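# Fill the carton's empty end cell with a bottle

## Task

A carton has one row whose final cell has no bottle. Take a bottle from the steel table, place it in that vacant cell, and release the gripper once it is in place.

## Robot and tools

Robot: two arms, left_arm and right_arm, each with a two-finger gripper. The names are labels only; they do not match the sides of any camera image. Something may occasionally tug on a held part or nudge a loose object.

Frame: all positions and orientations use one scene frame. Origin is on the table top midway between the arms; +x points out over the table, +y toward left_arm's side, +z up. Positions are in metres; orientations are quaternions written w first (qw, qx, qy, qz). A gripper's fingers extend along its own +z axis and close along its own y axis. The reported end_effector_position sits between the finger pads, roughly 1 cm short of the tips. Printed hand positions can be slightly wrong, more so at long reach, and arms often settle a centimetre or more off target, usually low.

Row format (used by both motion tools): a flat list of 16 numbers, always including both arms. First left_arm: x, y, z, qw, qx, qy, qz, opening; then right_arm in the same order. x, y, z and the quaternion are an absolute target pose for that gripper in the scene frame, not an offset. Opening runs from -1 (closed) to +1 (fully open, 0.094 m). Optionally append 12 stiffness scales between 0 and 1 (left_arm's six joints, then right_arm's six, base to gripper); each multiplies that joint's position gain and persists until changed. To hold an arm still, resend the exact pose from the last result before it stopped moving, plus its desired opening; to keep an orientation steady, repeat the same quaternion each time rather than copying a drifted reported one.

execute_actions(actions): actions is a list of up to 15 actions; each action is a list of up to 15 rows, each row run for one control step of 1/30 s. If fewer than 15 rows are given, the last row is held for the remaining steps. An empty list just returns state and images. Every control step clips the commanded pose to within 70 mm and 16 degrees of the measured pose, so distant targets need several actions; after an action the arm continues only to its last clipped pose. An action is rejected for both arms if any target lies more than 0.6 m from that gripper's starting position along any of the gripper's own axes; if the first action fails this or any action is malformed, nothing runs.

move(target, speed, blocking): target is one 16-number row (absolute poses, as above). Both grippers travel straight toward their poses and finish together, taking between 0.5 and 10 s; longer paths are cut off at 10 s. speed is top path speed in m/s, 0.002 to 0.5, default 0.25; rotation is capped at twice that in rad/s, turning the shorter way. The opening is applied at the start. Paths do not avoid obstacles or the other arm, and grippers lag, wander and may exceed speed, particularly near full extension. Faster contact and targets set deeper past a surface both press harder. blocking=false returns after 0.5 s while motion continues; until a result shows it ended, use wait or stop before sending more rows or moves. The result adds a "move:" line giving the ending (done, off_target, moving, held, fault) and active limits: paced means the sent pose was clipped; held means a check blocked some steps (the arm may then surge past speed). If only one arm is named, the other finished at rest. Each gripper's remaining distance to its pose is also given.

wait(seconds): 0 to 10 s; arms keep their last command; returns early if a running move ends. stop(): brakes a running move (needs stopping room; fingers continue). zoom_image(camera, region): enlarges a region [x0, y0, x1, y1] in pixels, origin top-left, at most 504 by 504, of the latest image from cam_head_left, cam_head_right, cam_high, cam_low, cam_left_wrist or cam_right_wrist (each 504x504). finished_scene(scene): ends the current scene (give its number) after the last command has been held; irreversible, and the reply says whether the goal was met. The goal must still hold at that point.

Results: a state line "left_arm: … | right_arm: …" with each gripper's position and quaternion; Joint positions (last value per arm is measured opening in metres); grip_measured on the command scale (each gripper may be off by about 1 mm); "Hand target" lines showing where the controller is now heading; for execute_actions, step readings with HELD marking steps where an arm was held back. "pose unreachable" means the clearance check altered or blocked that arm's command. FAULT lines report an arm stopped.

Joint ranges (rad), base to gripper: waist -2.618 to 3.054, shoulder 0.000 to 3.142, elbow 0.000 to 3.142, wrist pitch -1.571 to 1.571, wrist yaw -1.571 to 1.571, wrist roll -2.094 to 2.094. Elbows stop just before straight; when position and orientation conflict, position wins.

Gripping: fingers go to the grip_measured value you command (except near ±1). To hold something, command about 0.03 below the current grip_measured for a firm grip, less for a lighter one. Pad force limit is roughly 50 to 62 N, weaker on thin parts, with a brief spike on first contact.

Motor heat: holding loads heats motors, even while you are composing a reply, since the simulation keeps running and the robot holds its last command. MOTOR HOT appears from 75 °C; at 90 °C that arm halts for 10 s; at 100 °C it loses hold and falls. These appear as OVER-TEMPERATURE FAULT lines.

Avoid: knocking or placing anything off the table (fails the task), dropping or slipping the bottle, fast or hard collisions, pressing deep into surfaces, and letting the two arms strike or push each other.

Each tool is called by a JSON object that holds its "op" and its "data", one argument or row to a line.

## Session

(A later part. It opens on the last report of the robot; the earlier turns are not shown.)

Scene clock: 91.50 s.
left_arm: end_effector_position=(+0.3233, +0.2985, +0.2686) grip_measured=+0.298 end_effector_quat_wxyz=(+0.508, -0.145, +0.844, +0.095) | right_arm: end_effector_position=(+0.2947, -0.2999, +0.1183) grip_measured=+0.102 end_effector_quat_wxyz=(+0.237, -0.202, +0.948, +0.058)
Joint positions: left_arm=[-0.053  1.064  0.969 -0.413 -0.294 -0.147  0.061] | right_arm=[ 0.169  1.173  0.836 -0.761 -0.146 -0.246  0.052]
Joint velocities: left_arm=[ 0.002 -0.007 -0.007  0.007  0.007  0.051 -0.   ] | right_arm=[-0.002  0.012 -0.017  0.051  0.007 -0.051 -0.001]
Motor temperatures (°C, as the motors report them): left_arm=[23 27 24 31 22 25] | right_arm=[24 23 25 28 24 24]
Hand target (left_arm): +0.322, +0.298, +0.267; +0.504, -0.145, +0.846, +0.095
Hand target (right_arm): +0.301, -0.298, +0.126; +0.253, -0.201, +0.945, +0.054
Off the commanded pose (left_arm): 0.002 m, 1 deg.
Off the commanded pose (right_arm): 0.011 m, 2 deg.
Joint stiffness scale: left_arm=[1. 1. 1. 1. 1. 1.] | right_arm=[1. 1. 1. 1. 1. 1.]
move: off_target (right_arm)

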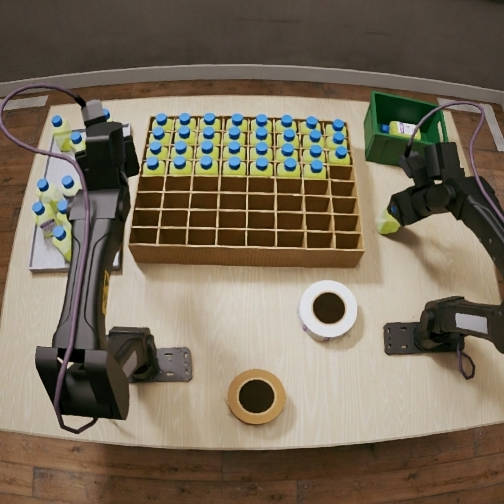

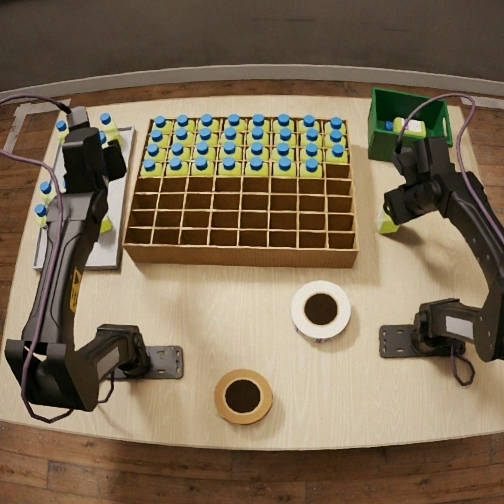

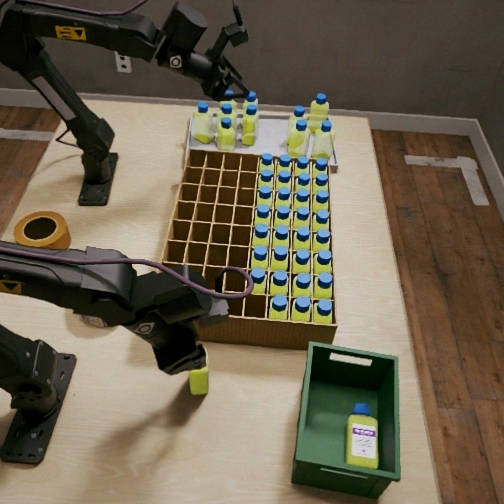

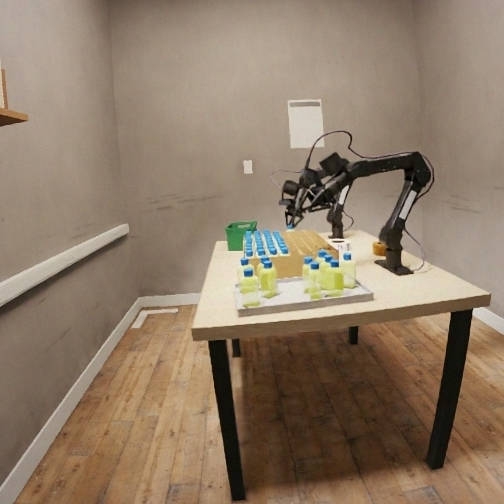

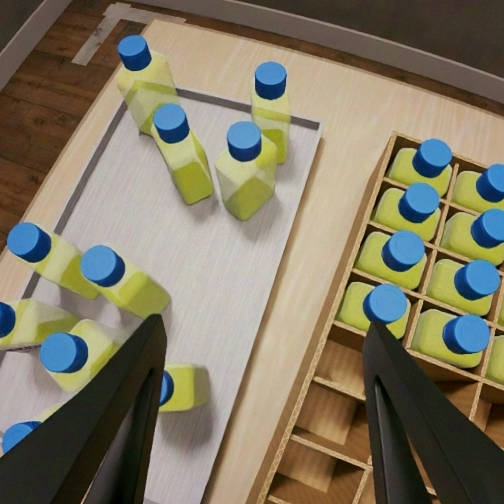

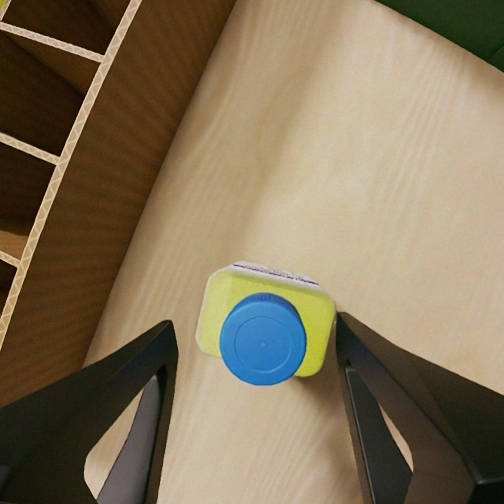

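{"op": "move", "data": {
  "target": [0.3223, 0.2985, 0.2667, 0.504, -0.145, 0.846, 0.095, 0.3, 0.310, -0.297, 0.126, 0.2531, -0.2008, 0.9448, 0.0538, 0.1],
  "speed": 0.04
}}

Scene clock: 92.77 s.
left_arm: end_effector_position=(+0.3236, +0.2986, +0.2691) grip_measured=+0.298 end_effector_quat_wxyz=(+0.509, -0.146, +0.843, +0.094) | right_arm: end_effector_position=(+0.3003, -0.2996, +0.1187) grip_measured=+0.102 end_effector_quat_wxyz=(+0.241, -0.201, +0.948, +0.057)
Joint positions: left_arm=[-0.053  1.064  0.969 -0.41  -0.294 -0.147  0.061] | right_arm=[ 0.169  1.19   0.845 -0.746 -0.143 -0.243  0.052]
Joint velocities: left_arm=[-0.002 -0.007 -0.002  0.007 -0.066 -0.022  0.001] | right_arm=[-0.007 -0.002 -0.007  0.022  0.037 -0.022  0.001]
Motor temperatures (°C, as the motors report them): left_arm=[23 27 24 31 22 25] | right_arm=[24 23 26 28 24 24]
Hand target (left_arm): +0.322, +0.298, +0.267; +0.504, -0.145, +0.846, +0.095
Hand target (right_arm): +0.310, -0.297, +0.126; +0.253, -0.201, +0.945, +0.054
Off the commanded pose (left_arm): 0.003 m, 1 deg.
Off the commanded pose (right_arm): 0.012 m, 2 deg.
Joint stiffness scale: left_arm=[1. 1. 1. 1. 1. 1.] | right_arm=[1. 1. 1. 1. 1. 1.]
move: off_target (right_arm)

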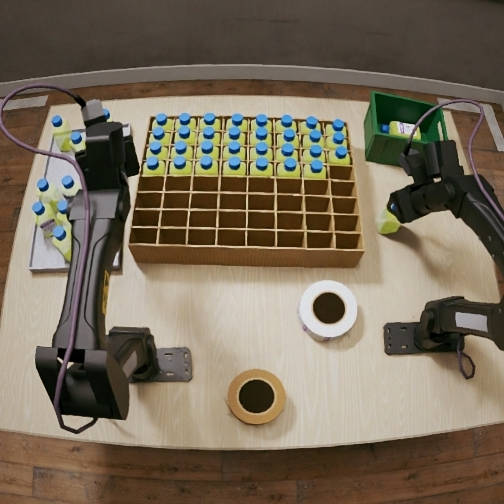

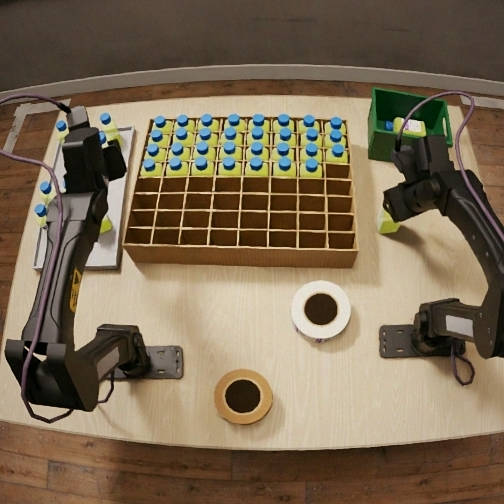

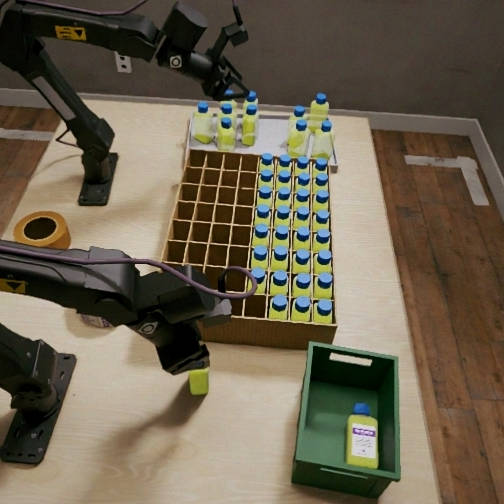

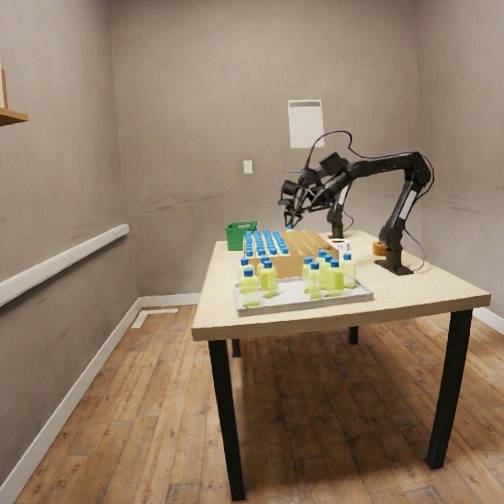

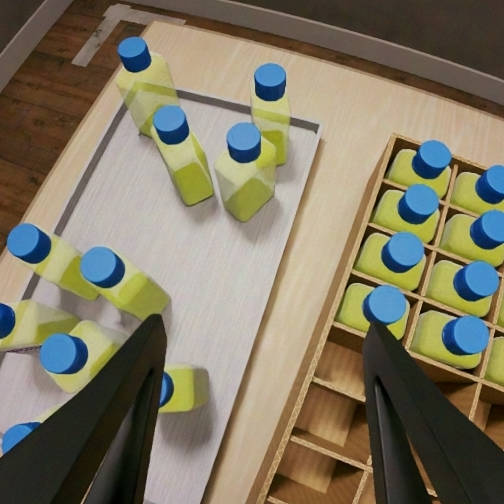

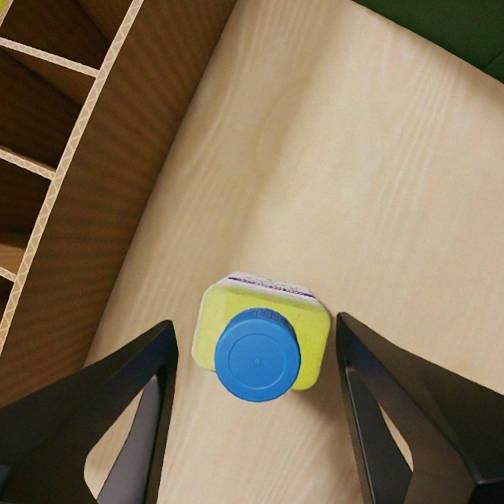

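{"op": "move", "data": {
  "target": [0.3223, 0.2985, 0.2667, 0.504, -0.145, 0.846, 0.095, 0.3, 0.310, -0.297, 0.126, 0.2531, -0.2008, 0.9448, 0.0538, -0.53],
  "speed": 0.04
}}

Scene clock: 93.90 s.
left_arm: end_effector_position=(+0.3239, +0.2986, +0.2697) grip_measured=+0.298 end_effector_quat_wxyz=(+0.510, -0.146, +0.842, +0.094) | right_arm: end_effector_position=(+0.3004, -0.2996, +0.1187) grip_measured=-0.492 end_effector_quat_wxyz=(+0.241, -0.200, +0.948, +0.057)
Joint positions: left_arm=[-0.053  1.064  0.969 -0.408 -0.294 -0.147  0.061] | right_arm=[ 0.169  1.19   0.845 -0.746 -0.143 -0.242  0.024]
Joint velocities: left_arm=[ 0.002  0.002  0.007  0.022  0.095 -0.051  0.   ] | right_arm=[-0.002 -0.002 -0.007 -0.051 -0.11  -0.007 -0.   ]
Motor temperatures (°C, as the motors report them): left_arm=[23 26 24 31 22 25] | right_arm=[24 23 26 28 24 24]
Hand target (left_arm): +0.322, +0.298, +0.267; +0.504, -0.145, +0.846, +0.095
Hand target (right_arm): +0.309, -0.297, +0.126; +0.253, -0.201, +0.945, +0.054
Off the commanded pose (left_arm): 0.003 m, 1 deg.
Off the commanded pose (right_arm): 0.012 m, 1 deg.
Joint stiffness scale: left_arm=[1. 1. 1. 1. 1. 1.] | right_arm=[1. 1. 1. 1. 1. 1.]
move: off_target (right_arm)

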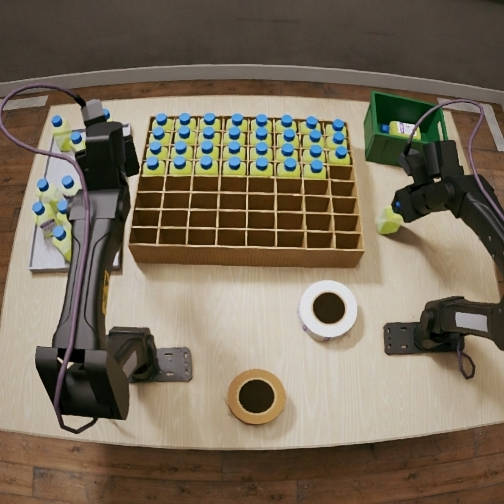

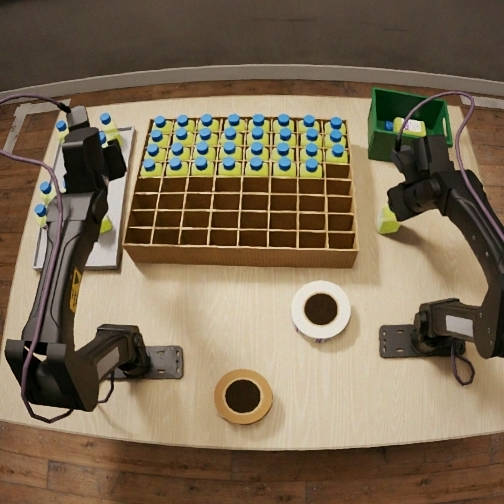

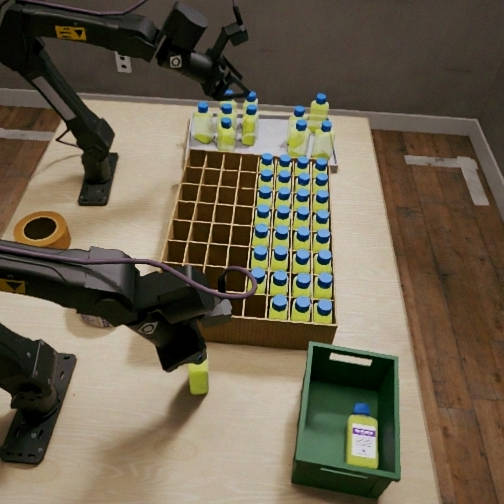

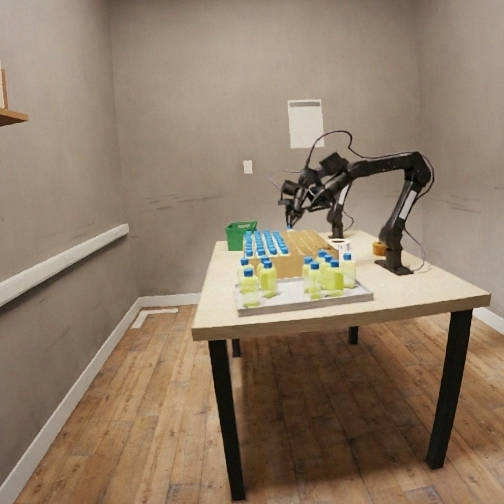

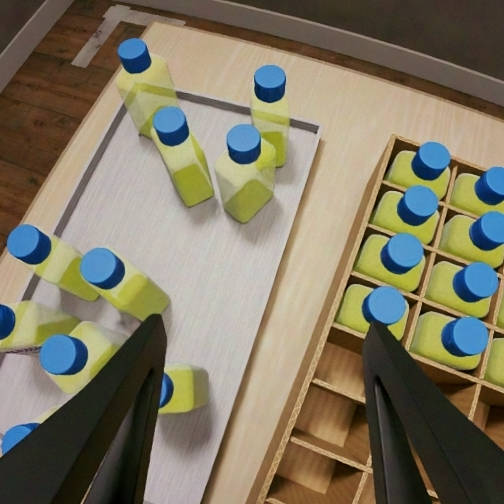

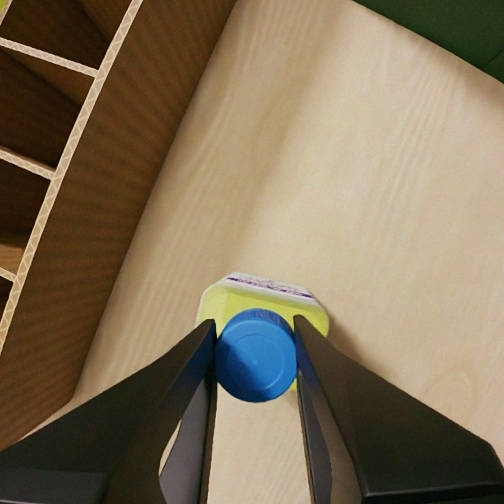

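{"op": "move", "data": {
  "target": [0.3223, 0.2985, 0.2667, 0.504, -0.145, 0.846, 0.095, 0.3, 0.300, -0.300, 0.265, 0.241, -0.200, 0.948, 0.057, -0.53],
  "speed": 0.15
}}

{"op": "move", "data": {
  "target": [0.3223, 0.2985, 0.2667, 0.504, -0.145, 0.846, 0.095, 0.3, 0.385, -0.20, 0.265, 0.2458, -0.0956, 0.9641, 0.0304, -0.53],
  "speed": 0.15
}}

Scene clock: 97.87 s.
left_arm: end_effector_position=(+0.3243, +0.2986, +0.2703) grip_measured=+0.298 end_effector_quat_wxyz=(+0.512, -0.146, +0.842, +0.094) | right_arm: end_effector_position=(+0.2941, -0.3005, +0.2576) grip_measured=-0.492 end_effector_quat_wxyz=(+0.235, -0.200, +0.950, +0.057)
Joint positions: left_arm=[-0.053  1.064  0.969 -0.405 -0.294 -0.147  0.061] | right_arm=[ 0.169  1.267  1.466 -1.302 -0.143 -0.242  0.024]
Joint velocities: left_arm=[-0.002 -0.022 -0.007 -0.037  0.037 -0.095 -0.001] | right_arm=[ 0.007 -0.002  0.012 -0.007 -0.037  0.007 -0.   ]
Motor temperatures (°C, as the motors report them): left_arm=[23 26 24 32 22 25] | right_arm=[24 23 26 28 24 24]
Hand target (left_arm): +0.322, +0.298, +0.267; +0.504, -0.145, +0.846, +0.095
Hand target (right_arm): +0.297, -0.300, +0.265; +0.241, -0.200, +0.948, +0.057
Off the commanded pose (left_arm): 0.004 m, 1 deg.
Off the commanded pose (right_arm): 0.009 m, 1 deg.
Joint stiffness scale: left_arm=[1. 1. 1. 1. 1. 1.] | right_arm=[1. 1. 1. 1. 1. 1.]
move: done

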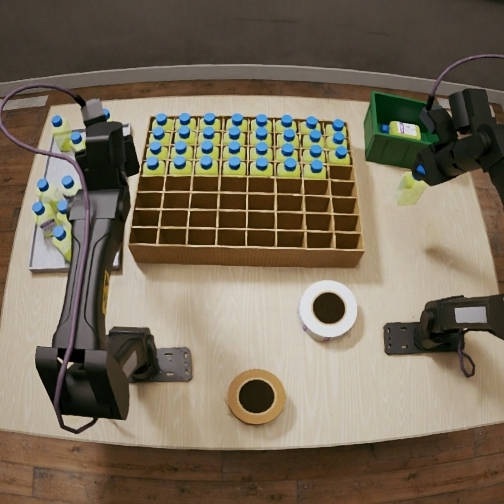

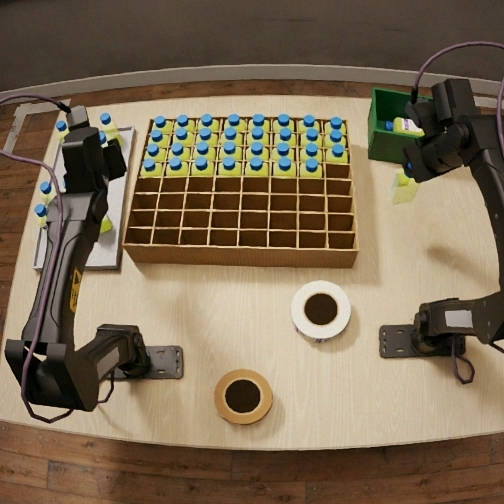

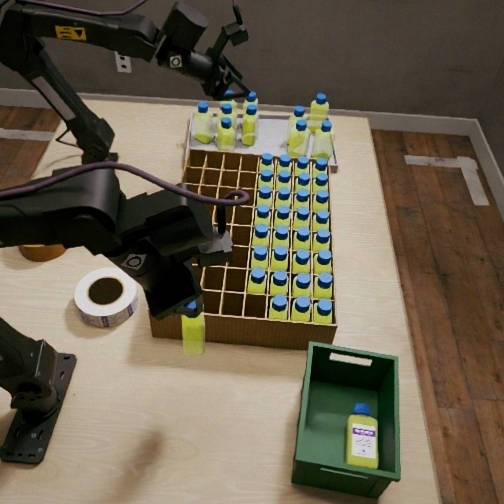

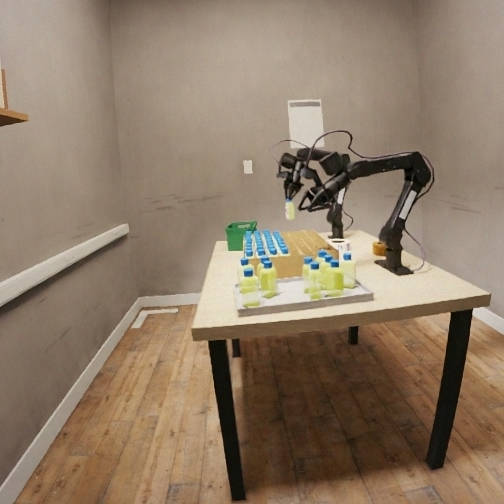

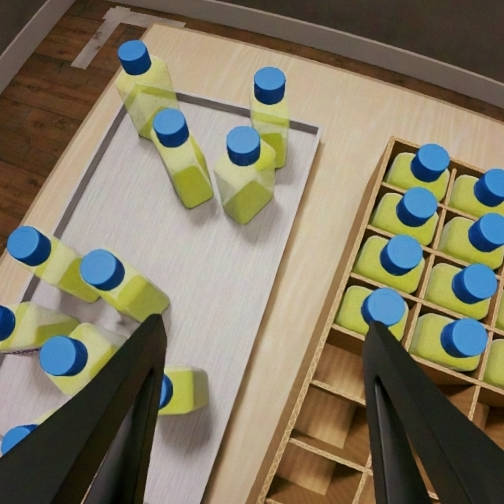

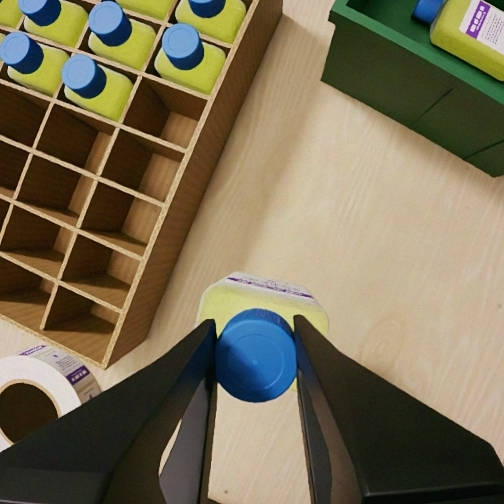

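Scene clock: 99.33 s.
left_arm: end_effector_position=(+0.3247, +0.2986, +0.2711) grip_measured=+0.298 end_effector_quat_wxyz=(+0.513, -0.146, +0.841, +0.094) | right_arm: end_effector_position=(+0.3818, -0.2001, +0.2546) grip_measured=-0.492 end_effector_quat_wxyz=(+0.229, -0.100, +0.968, +0.037)
Joint positions: left_arm=[-0.053  1.064  0.969 -0.401 -0.294 -0.147  0.061] | right_arm=[ 0.498  1.701  1.853 -1.262  0.093  0.241  0.024]
Joint velocities: left_arm=[ 0.007 -0.002 -0.002  0.007  0.066 -0.007 -0.   ] | right_arm=[ 0.002  0.002  0.012 -0.037  0.051  0.022  0.001]
Motor temperatures (°C, as the motors report them): left_arm=[23 26 24 32 22 25] | right_arm=[24 23 26 28 24 24]
Hand target (left_arm): +0.322, +0.298, +0.267; +0.504, -0.145, +0.846, +0.095
Hand target (right_arm): +0.385, -0.200, +0.265; +0.243, -0.095, +0.965, +0.035
Off the commanded pose (left_arm): 0.005 m, 1 deg.
Off the commanded pose (right_arm): 0.011 m, 2 deg.
Joint stiffness scale: left_arm=[1. 1. 1. 1. 1. 1.] | right_arm=[1. 1. 1. 1. 1. 1.]
move: off_target (right_arm)

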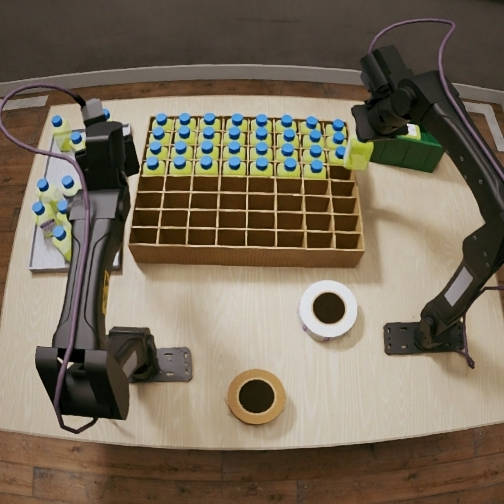

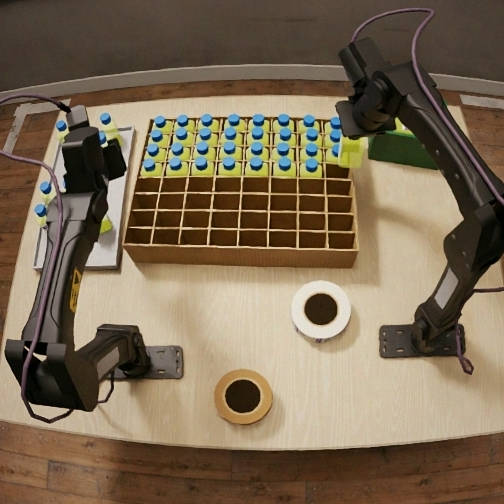

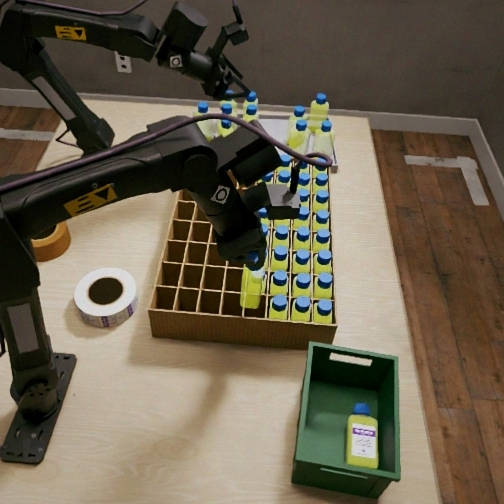

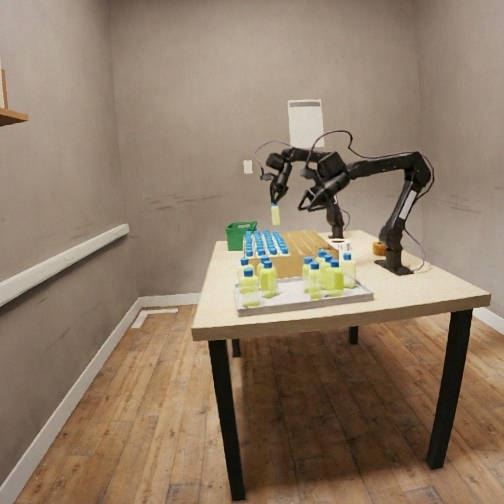

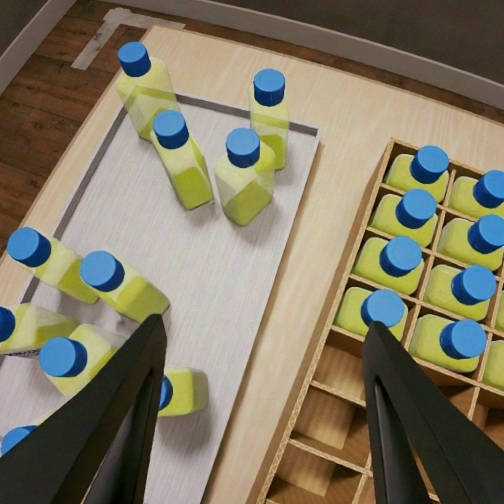

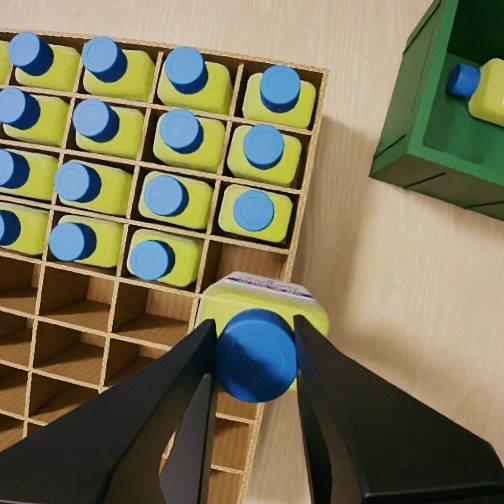

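{"op": "execute_actions", "data": {
  "actions": []
}}

Scene clock: 101.30 s.
left_arm: end_effector_position=(+0.3247, +0.2986, +0.2711) grip_measured=+0.298 end_effector_quat_wxyz=(+0.513, -0.146, +0.841, +0.094) | right_arm: end_effector_position=(+0.3819, -0.2003, +0.2546) grip_measured=-0.492 end_effector_quat_wxyz=(+0.229, -0.098, +0.968, +0.036)
Joint positions: left_arm=[-0.053  1.064  0.969 -0.401 -0.294 -0.147  0.061] | right_arm=[ 0.498  1.701  1.853 -1.262  0.094  0.243  0.024]
Joint velocities: left_arm=[ 0.012 -0.007  0.002  0.037 -0.007 -0.037 -0.   ] | right_arm=[-0.017 -0.017 -0.017 -0.007 -0.022  0.051 -0.   ]
Motor temperatures (°C, as the motors report them): left_arm=[23 26 24 32 22 25] | right_arm=[24 23 26 28 24 24]
Hand target (left_arm): +0.322, +0.298, +0.267; +0.504, -0.145, +0.846, +0.095
Hand target (right_arm): +0.385, -0.200, +0.265; +0.244, -0.095, +0.965, +0.035
Off the commanded pose (left_arm): 0.005 m, 1 deg.
Off the commanded pose (right_arm): 0.011 m, 2 deg.
Joint stiffness scale: left_arm=[1. 1. 1. 1. 1. 1.] | right_arm=[1. 1. 1. 1. 1. 1.]

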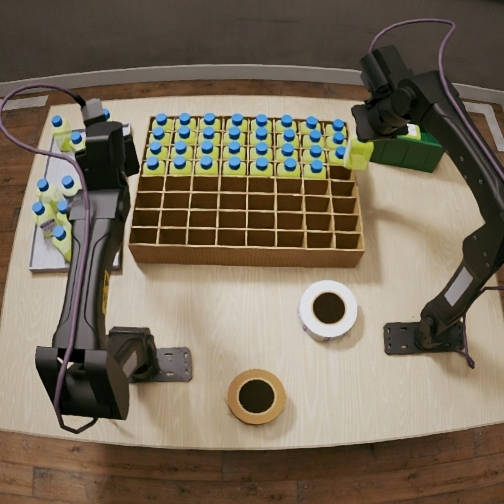

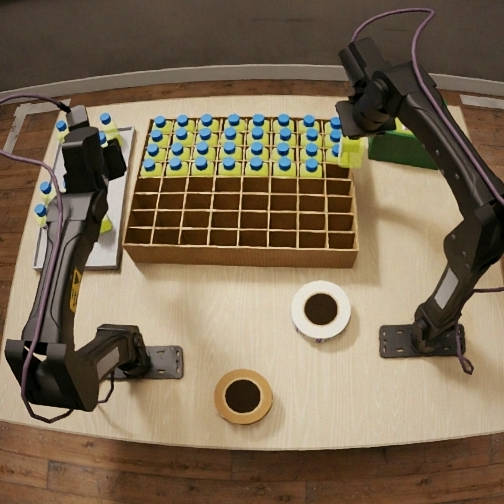

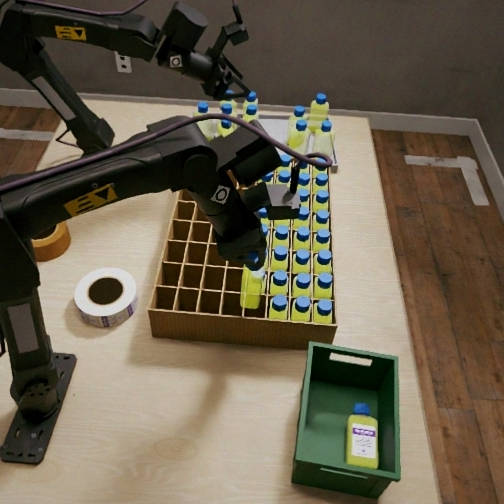

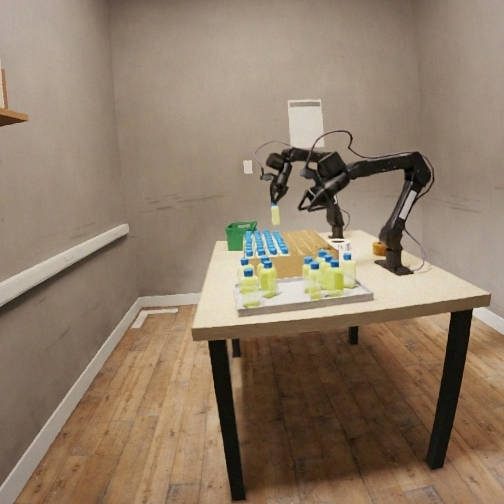

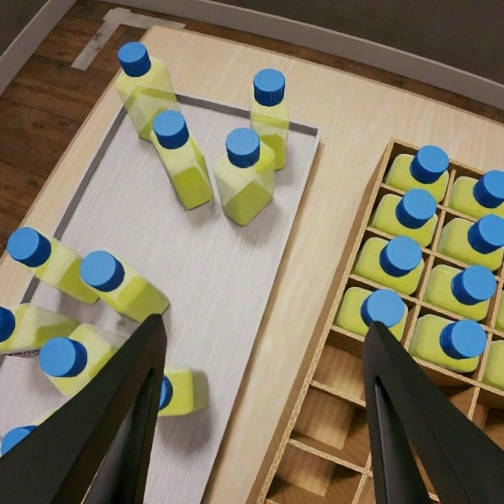

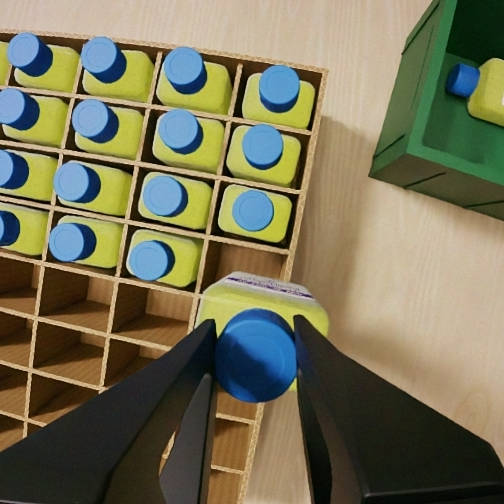

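{"op": "move", "data": {
  "target": [0.3223, 0.2985, 0.2667, 0.504, -0.145, 0.846, 0.095, 0.3, 0.388, -0.197, 0.243, 0.2458, -0.0956, 0.9641, 0.0304, -0.53],
  "speed": 0.05
}}

Scene clock: 102.53 s.
left_arm: end_effector_position=(+0.3249, +0.2986, +0.2714) grip_measured=+0.298 end_effector_quat_wxyz=(+0.514, -0.146, +0.840, +0.094) | right_arm: end_effector_position=(+0.3853, -0.1982, +0.2361) grip_measured=-0.492 end_effector_quat_wxyz=(+0.226, -0.099, +0.969, +0.030)
Joint positions: left_arm=[-0.053  1.064  0.969 -0.4   -0.294 -0.147  0.061] | right_arm=[ 0.504  1.701  1.779 -1.199  0.105  0.246  0.024]
Joint velocities: left_arm=[-0.017 -0.022 -0.022  0.037  0.007 -0.066  0.001] | right_arm=[-0.007 -0.017 -0.017  0.11  -0.066 -0.007 -0.001]
Motor temperatures (°C, as the motors report them): left_arm=[23 26 24 32 22 25] | right_arm=[24 23 26 28 24 24]
Hand target (left_arm): +0.322, +0.298, +0.267; +0.504, -0.145, +0.846, +0.095
Hand target (right_arm): +0.388, -0.197, +0.243; +0.245, -0.095, +0.964, +0.031
Off the commanded pose (left_arm): 0.005 m, 1 deg.
Off the commanded pose (right_arm): 0.008 m, 2 deg.
Joint stiffness scale: left_arm=[1. 1. 1. 1. 1. 1.] | right_arm=[1. 1. 1. 1. 1. 1.]
move: done

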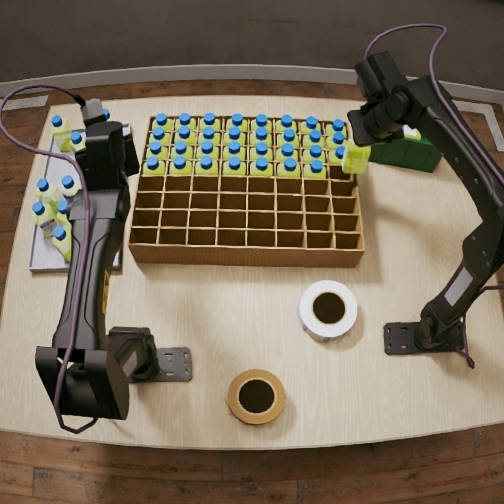

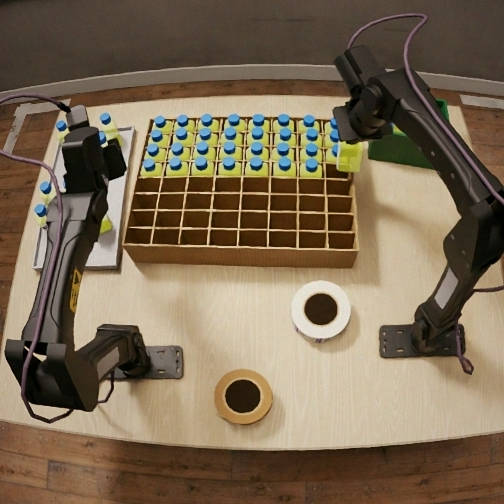

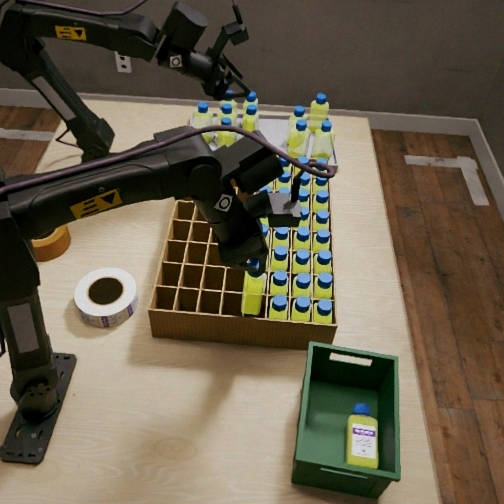

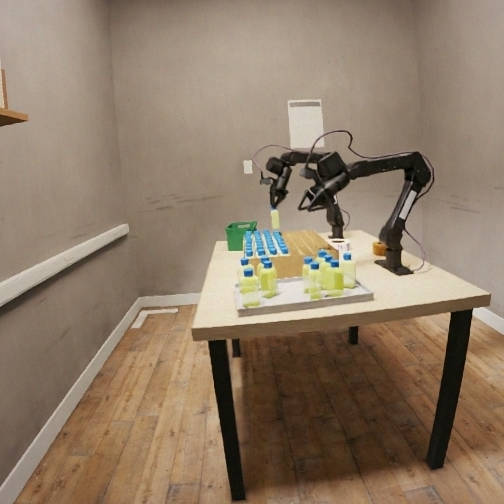

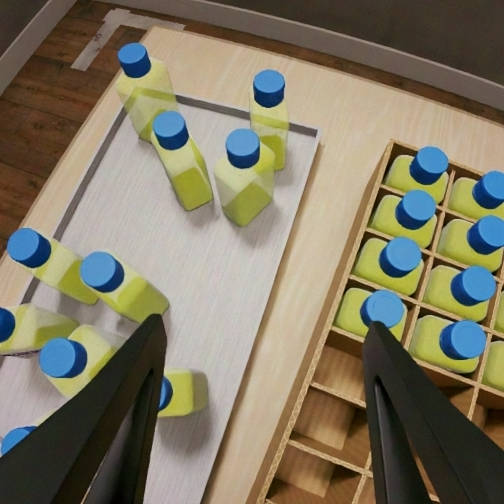

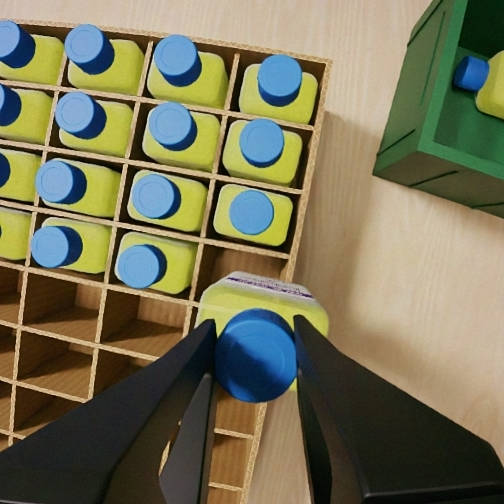

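{"op": "zoom_image", "data": {
  "camera": "cam_high",
  "region": [190, 230, 350, 350]
}}

{"op": "zoom_image", "data": {
  "camera": "cam_head_right",
  "region": [270, 100, 400, 210]
}}

{"op": "zoom_image", "data": {
  "camera": "cam_head_left",
  "region": [270, 100, 400, 210]
}}

Region (190, 230, 350, 350) of cam_high's 504x504 image, scaled by 3.150, with more detail than that image has; it fills the top 378 rows of this view, and the rest is white.

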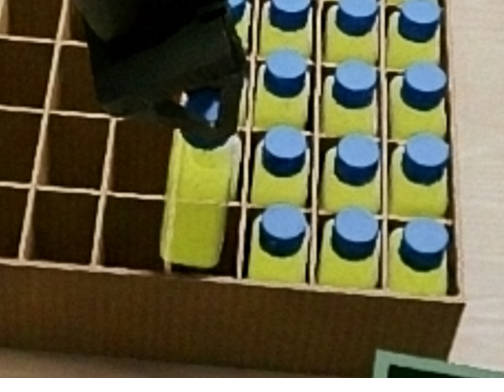

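Region (270, 100, 400, 210) of cam_head_right's 504x504 image, scaled by 3.877, with more detail than that image has; it fills the top 426 rows of this view, and the rest is white.

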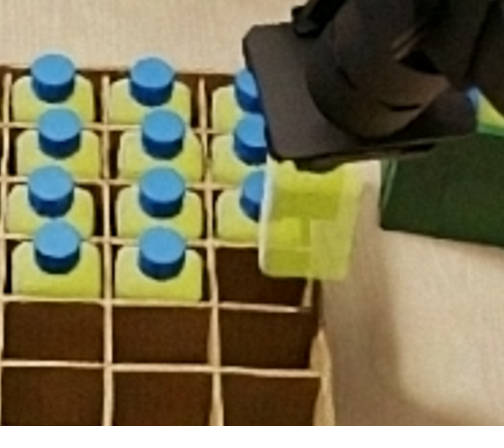

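Region (270, 100, 400, 210) of cam_head_left's 504x504 image, scaled by 3.877, with more detail than that image has; it fills the top 426 rows of this view, and the rest is white.

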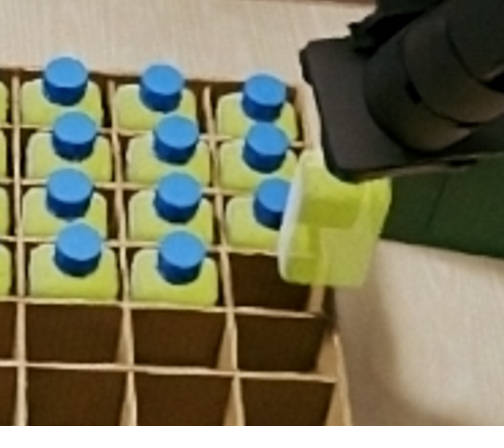

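{"op": "move", "data": {
  "target": [0.3223, 0.2985, 0.2667, 0.504, -0.145, 0.846, 0.095, 0.3, 0.394, -0.184, 0.243, 0.2458, -0.0956, 0.9641, 0.0304, -0.53],
  "speed": 0.04
}}

{"op": "zoom_image", "data": {
  "camera": "cam_high",
  "region": [190, 230, 350, 350]
}}

{"op": "zoom_image", "data": {
  "camera": "cam_head_right",
  "region": [270, 100, 400, 210]
}}

Scene clock: 105.00 s.
left_arm: end_effector_position=(+0.3251, +0.2986, +0.2718) grip_measured=+0.298 end_effector_quat_wxyz=(+0.514, -0.146, +0.840, +0.094) | right_arm: end_effector_position=(+0.3840, -0.1887, +0.2278) grip_measured=-0.492 end_effector_quat_wxyz=(+0.217, -0.101, +0.971, +0.027)
Joint positions: left_arm=[-0.053  1.064  0.969 -0.398 -0.294 -0.147  0.061] | right_arm=[ 0.53   1.724  1.779 -1.198  0.115  0.268  0.024]
Joint velocities: left_arm=[-0.007 -0.017 -0.007 -0.066  0.081  0.022  0.   ] | right_arm=[ 0.002 -0.007 -0.002  0.037  0.022 -0.007 -0.001]
Motor temperatures (°C, as the motors report them): left_arm=[23 26 25 32 22 25] | right_arm=[24 24 26 28 24 24]
Hand target (left_arm): +0.322, +0.298, +0.267; +0.504, -0.145, +0.846, +0.095
Hand target (right_arm): +0.393, -0.184, +0.243; +0.246, -0.096, +0.964, +0.031
Off the commanded pose (left_arm): 0.006 m, 1 deg.
Off the commanded pose (right_arm): 0.019 m, 3 deg.
Joint stiffness scale: left_arm=[1. 1. 1. 1. 1. 1.] | right_arm=[1. 1. 1. 1. 1. 1.]
move: off_target (right_arm)

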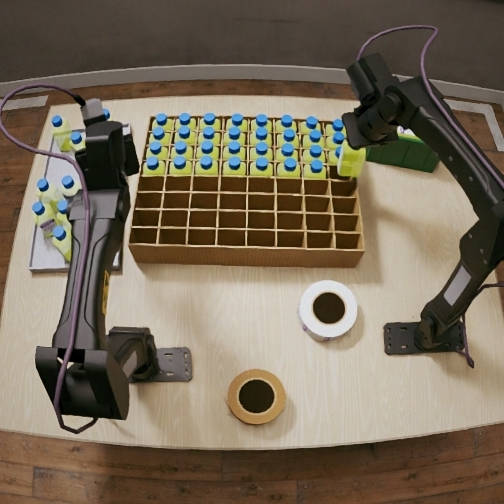

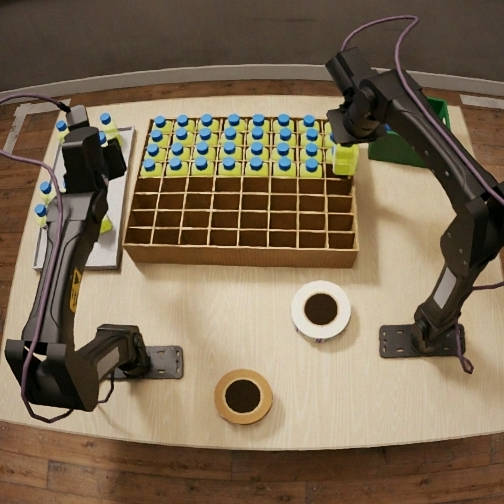

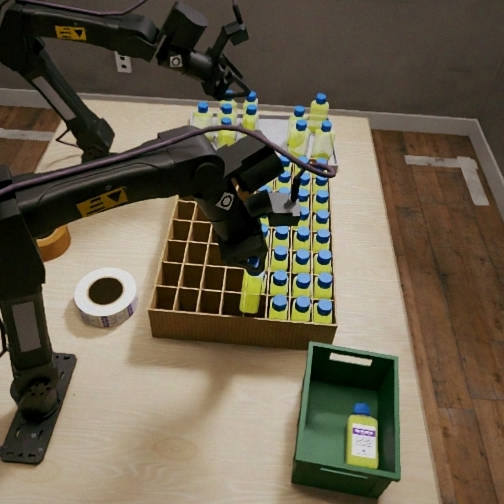

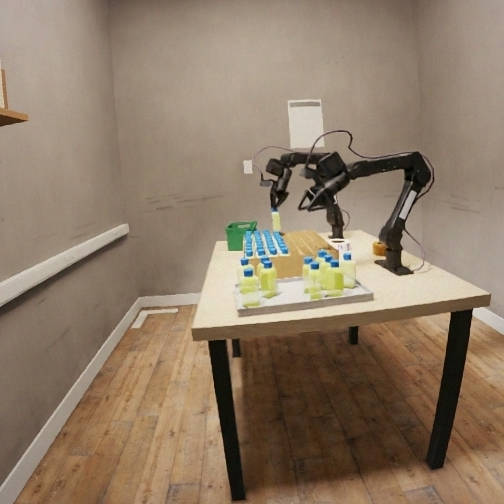

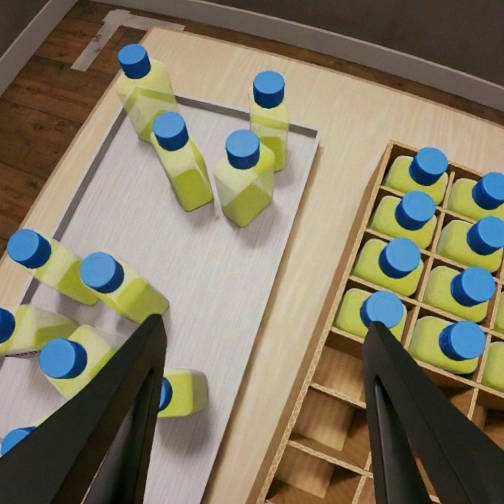

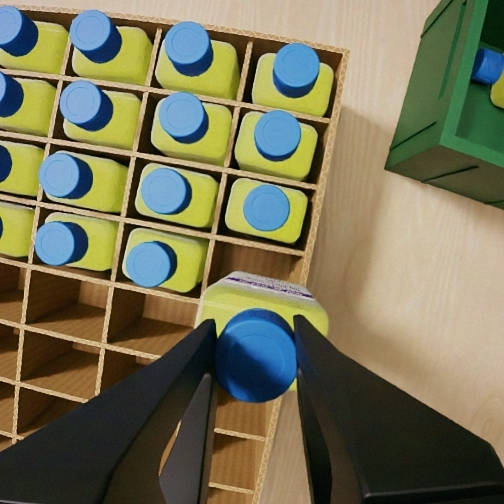

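Region (190, 230, 350, 350) of cam_high's 504x504 image, scaled by 3.150, with more detail than that image has; it fills the top 378 rows of this view, and the rest is white.

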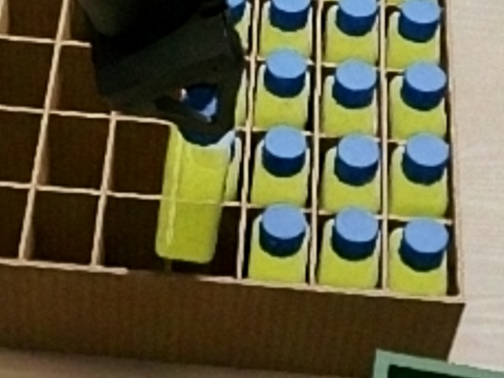

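Region (270, 100, 400, 210) of cam_head_right's 504x504 image, scaled by 3.877, with more detail than that image has; it fills the top 426 rows of this view, and the rest is white.

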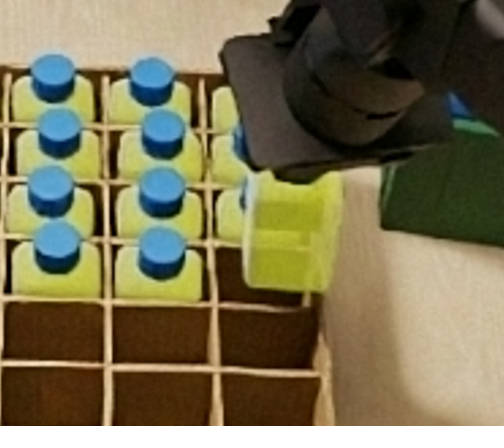

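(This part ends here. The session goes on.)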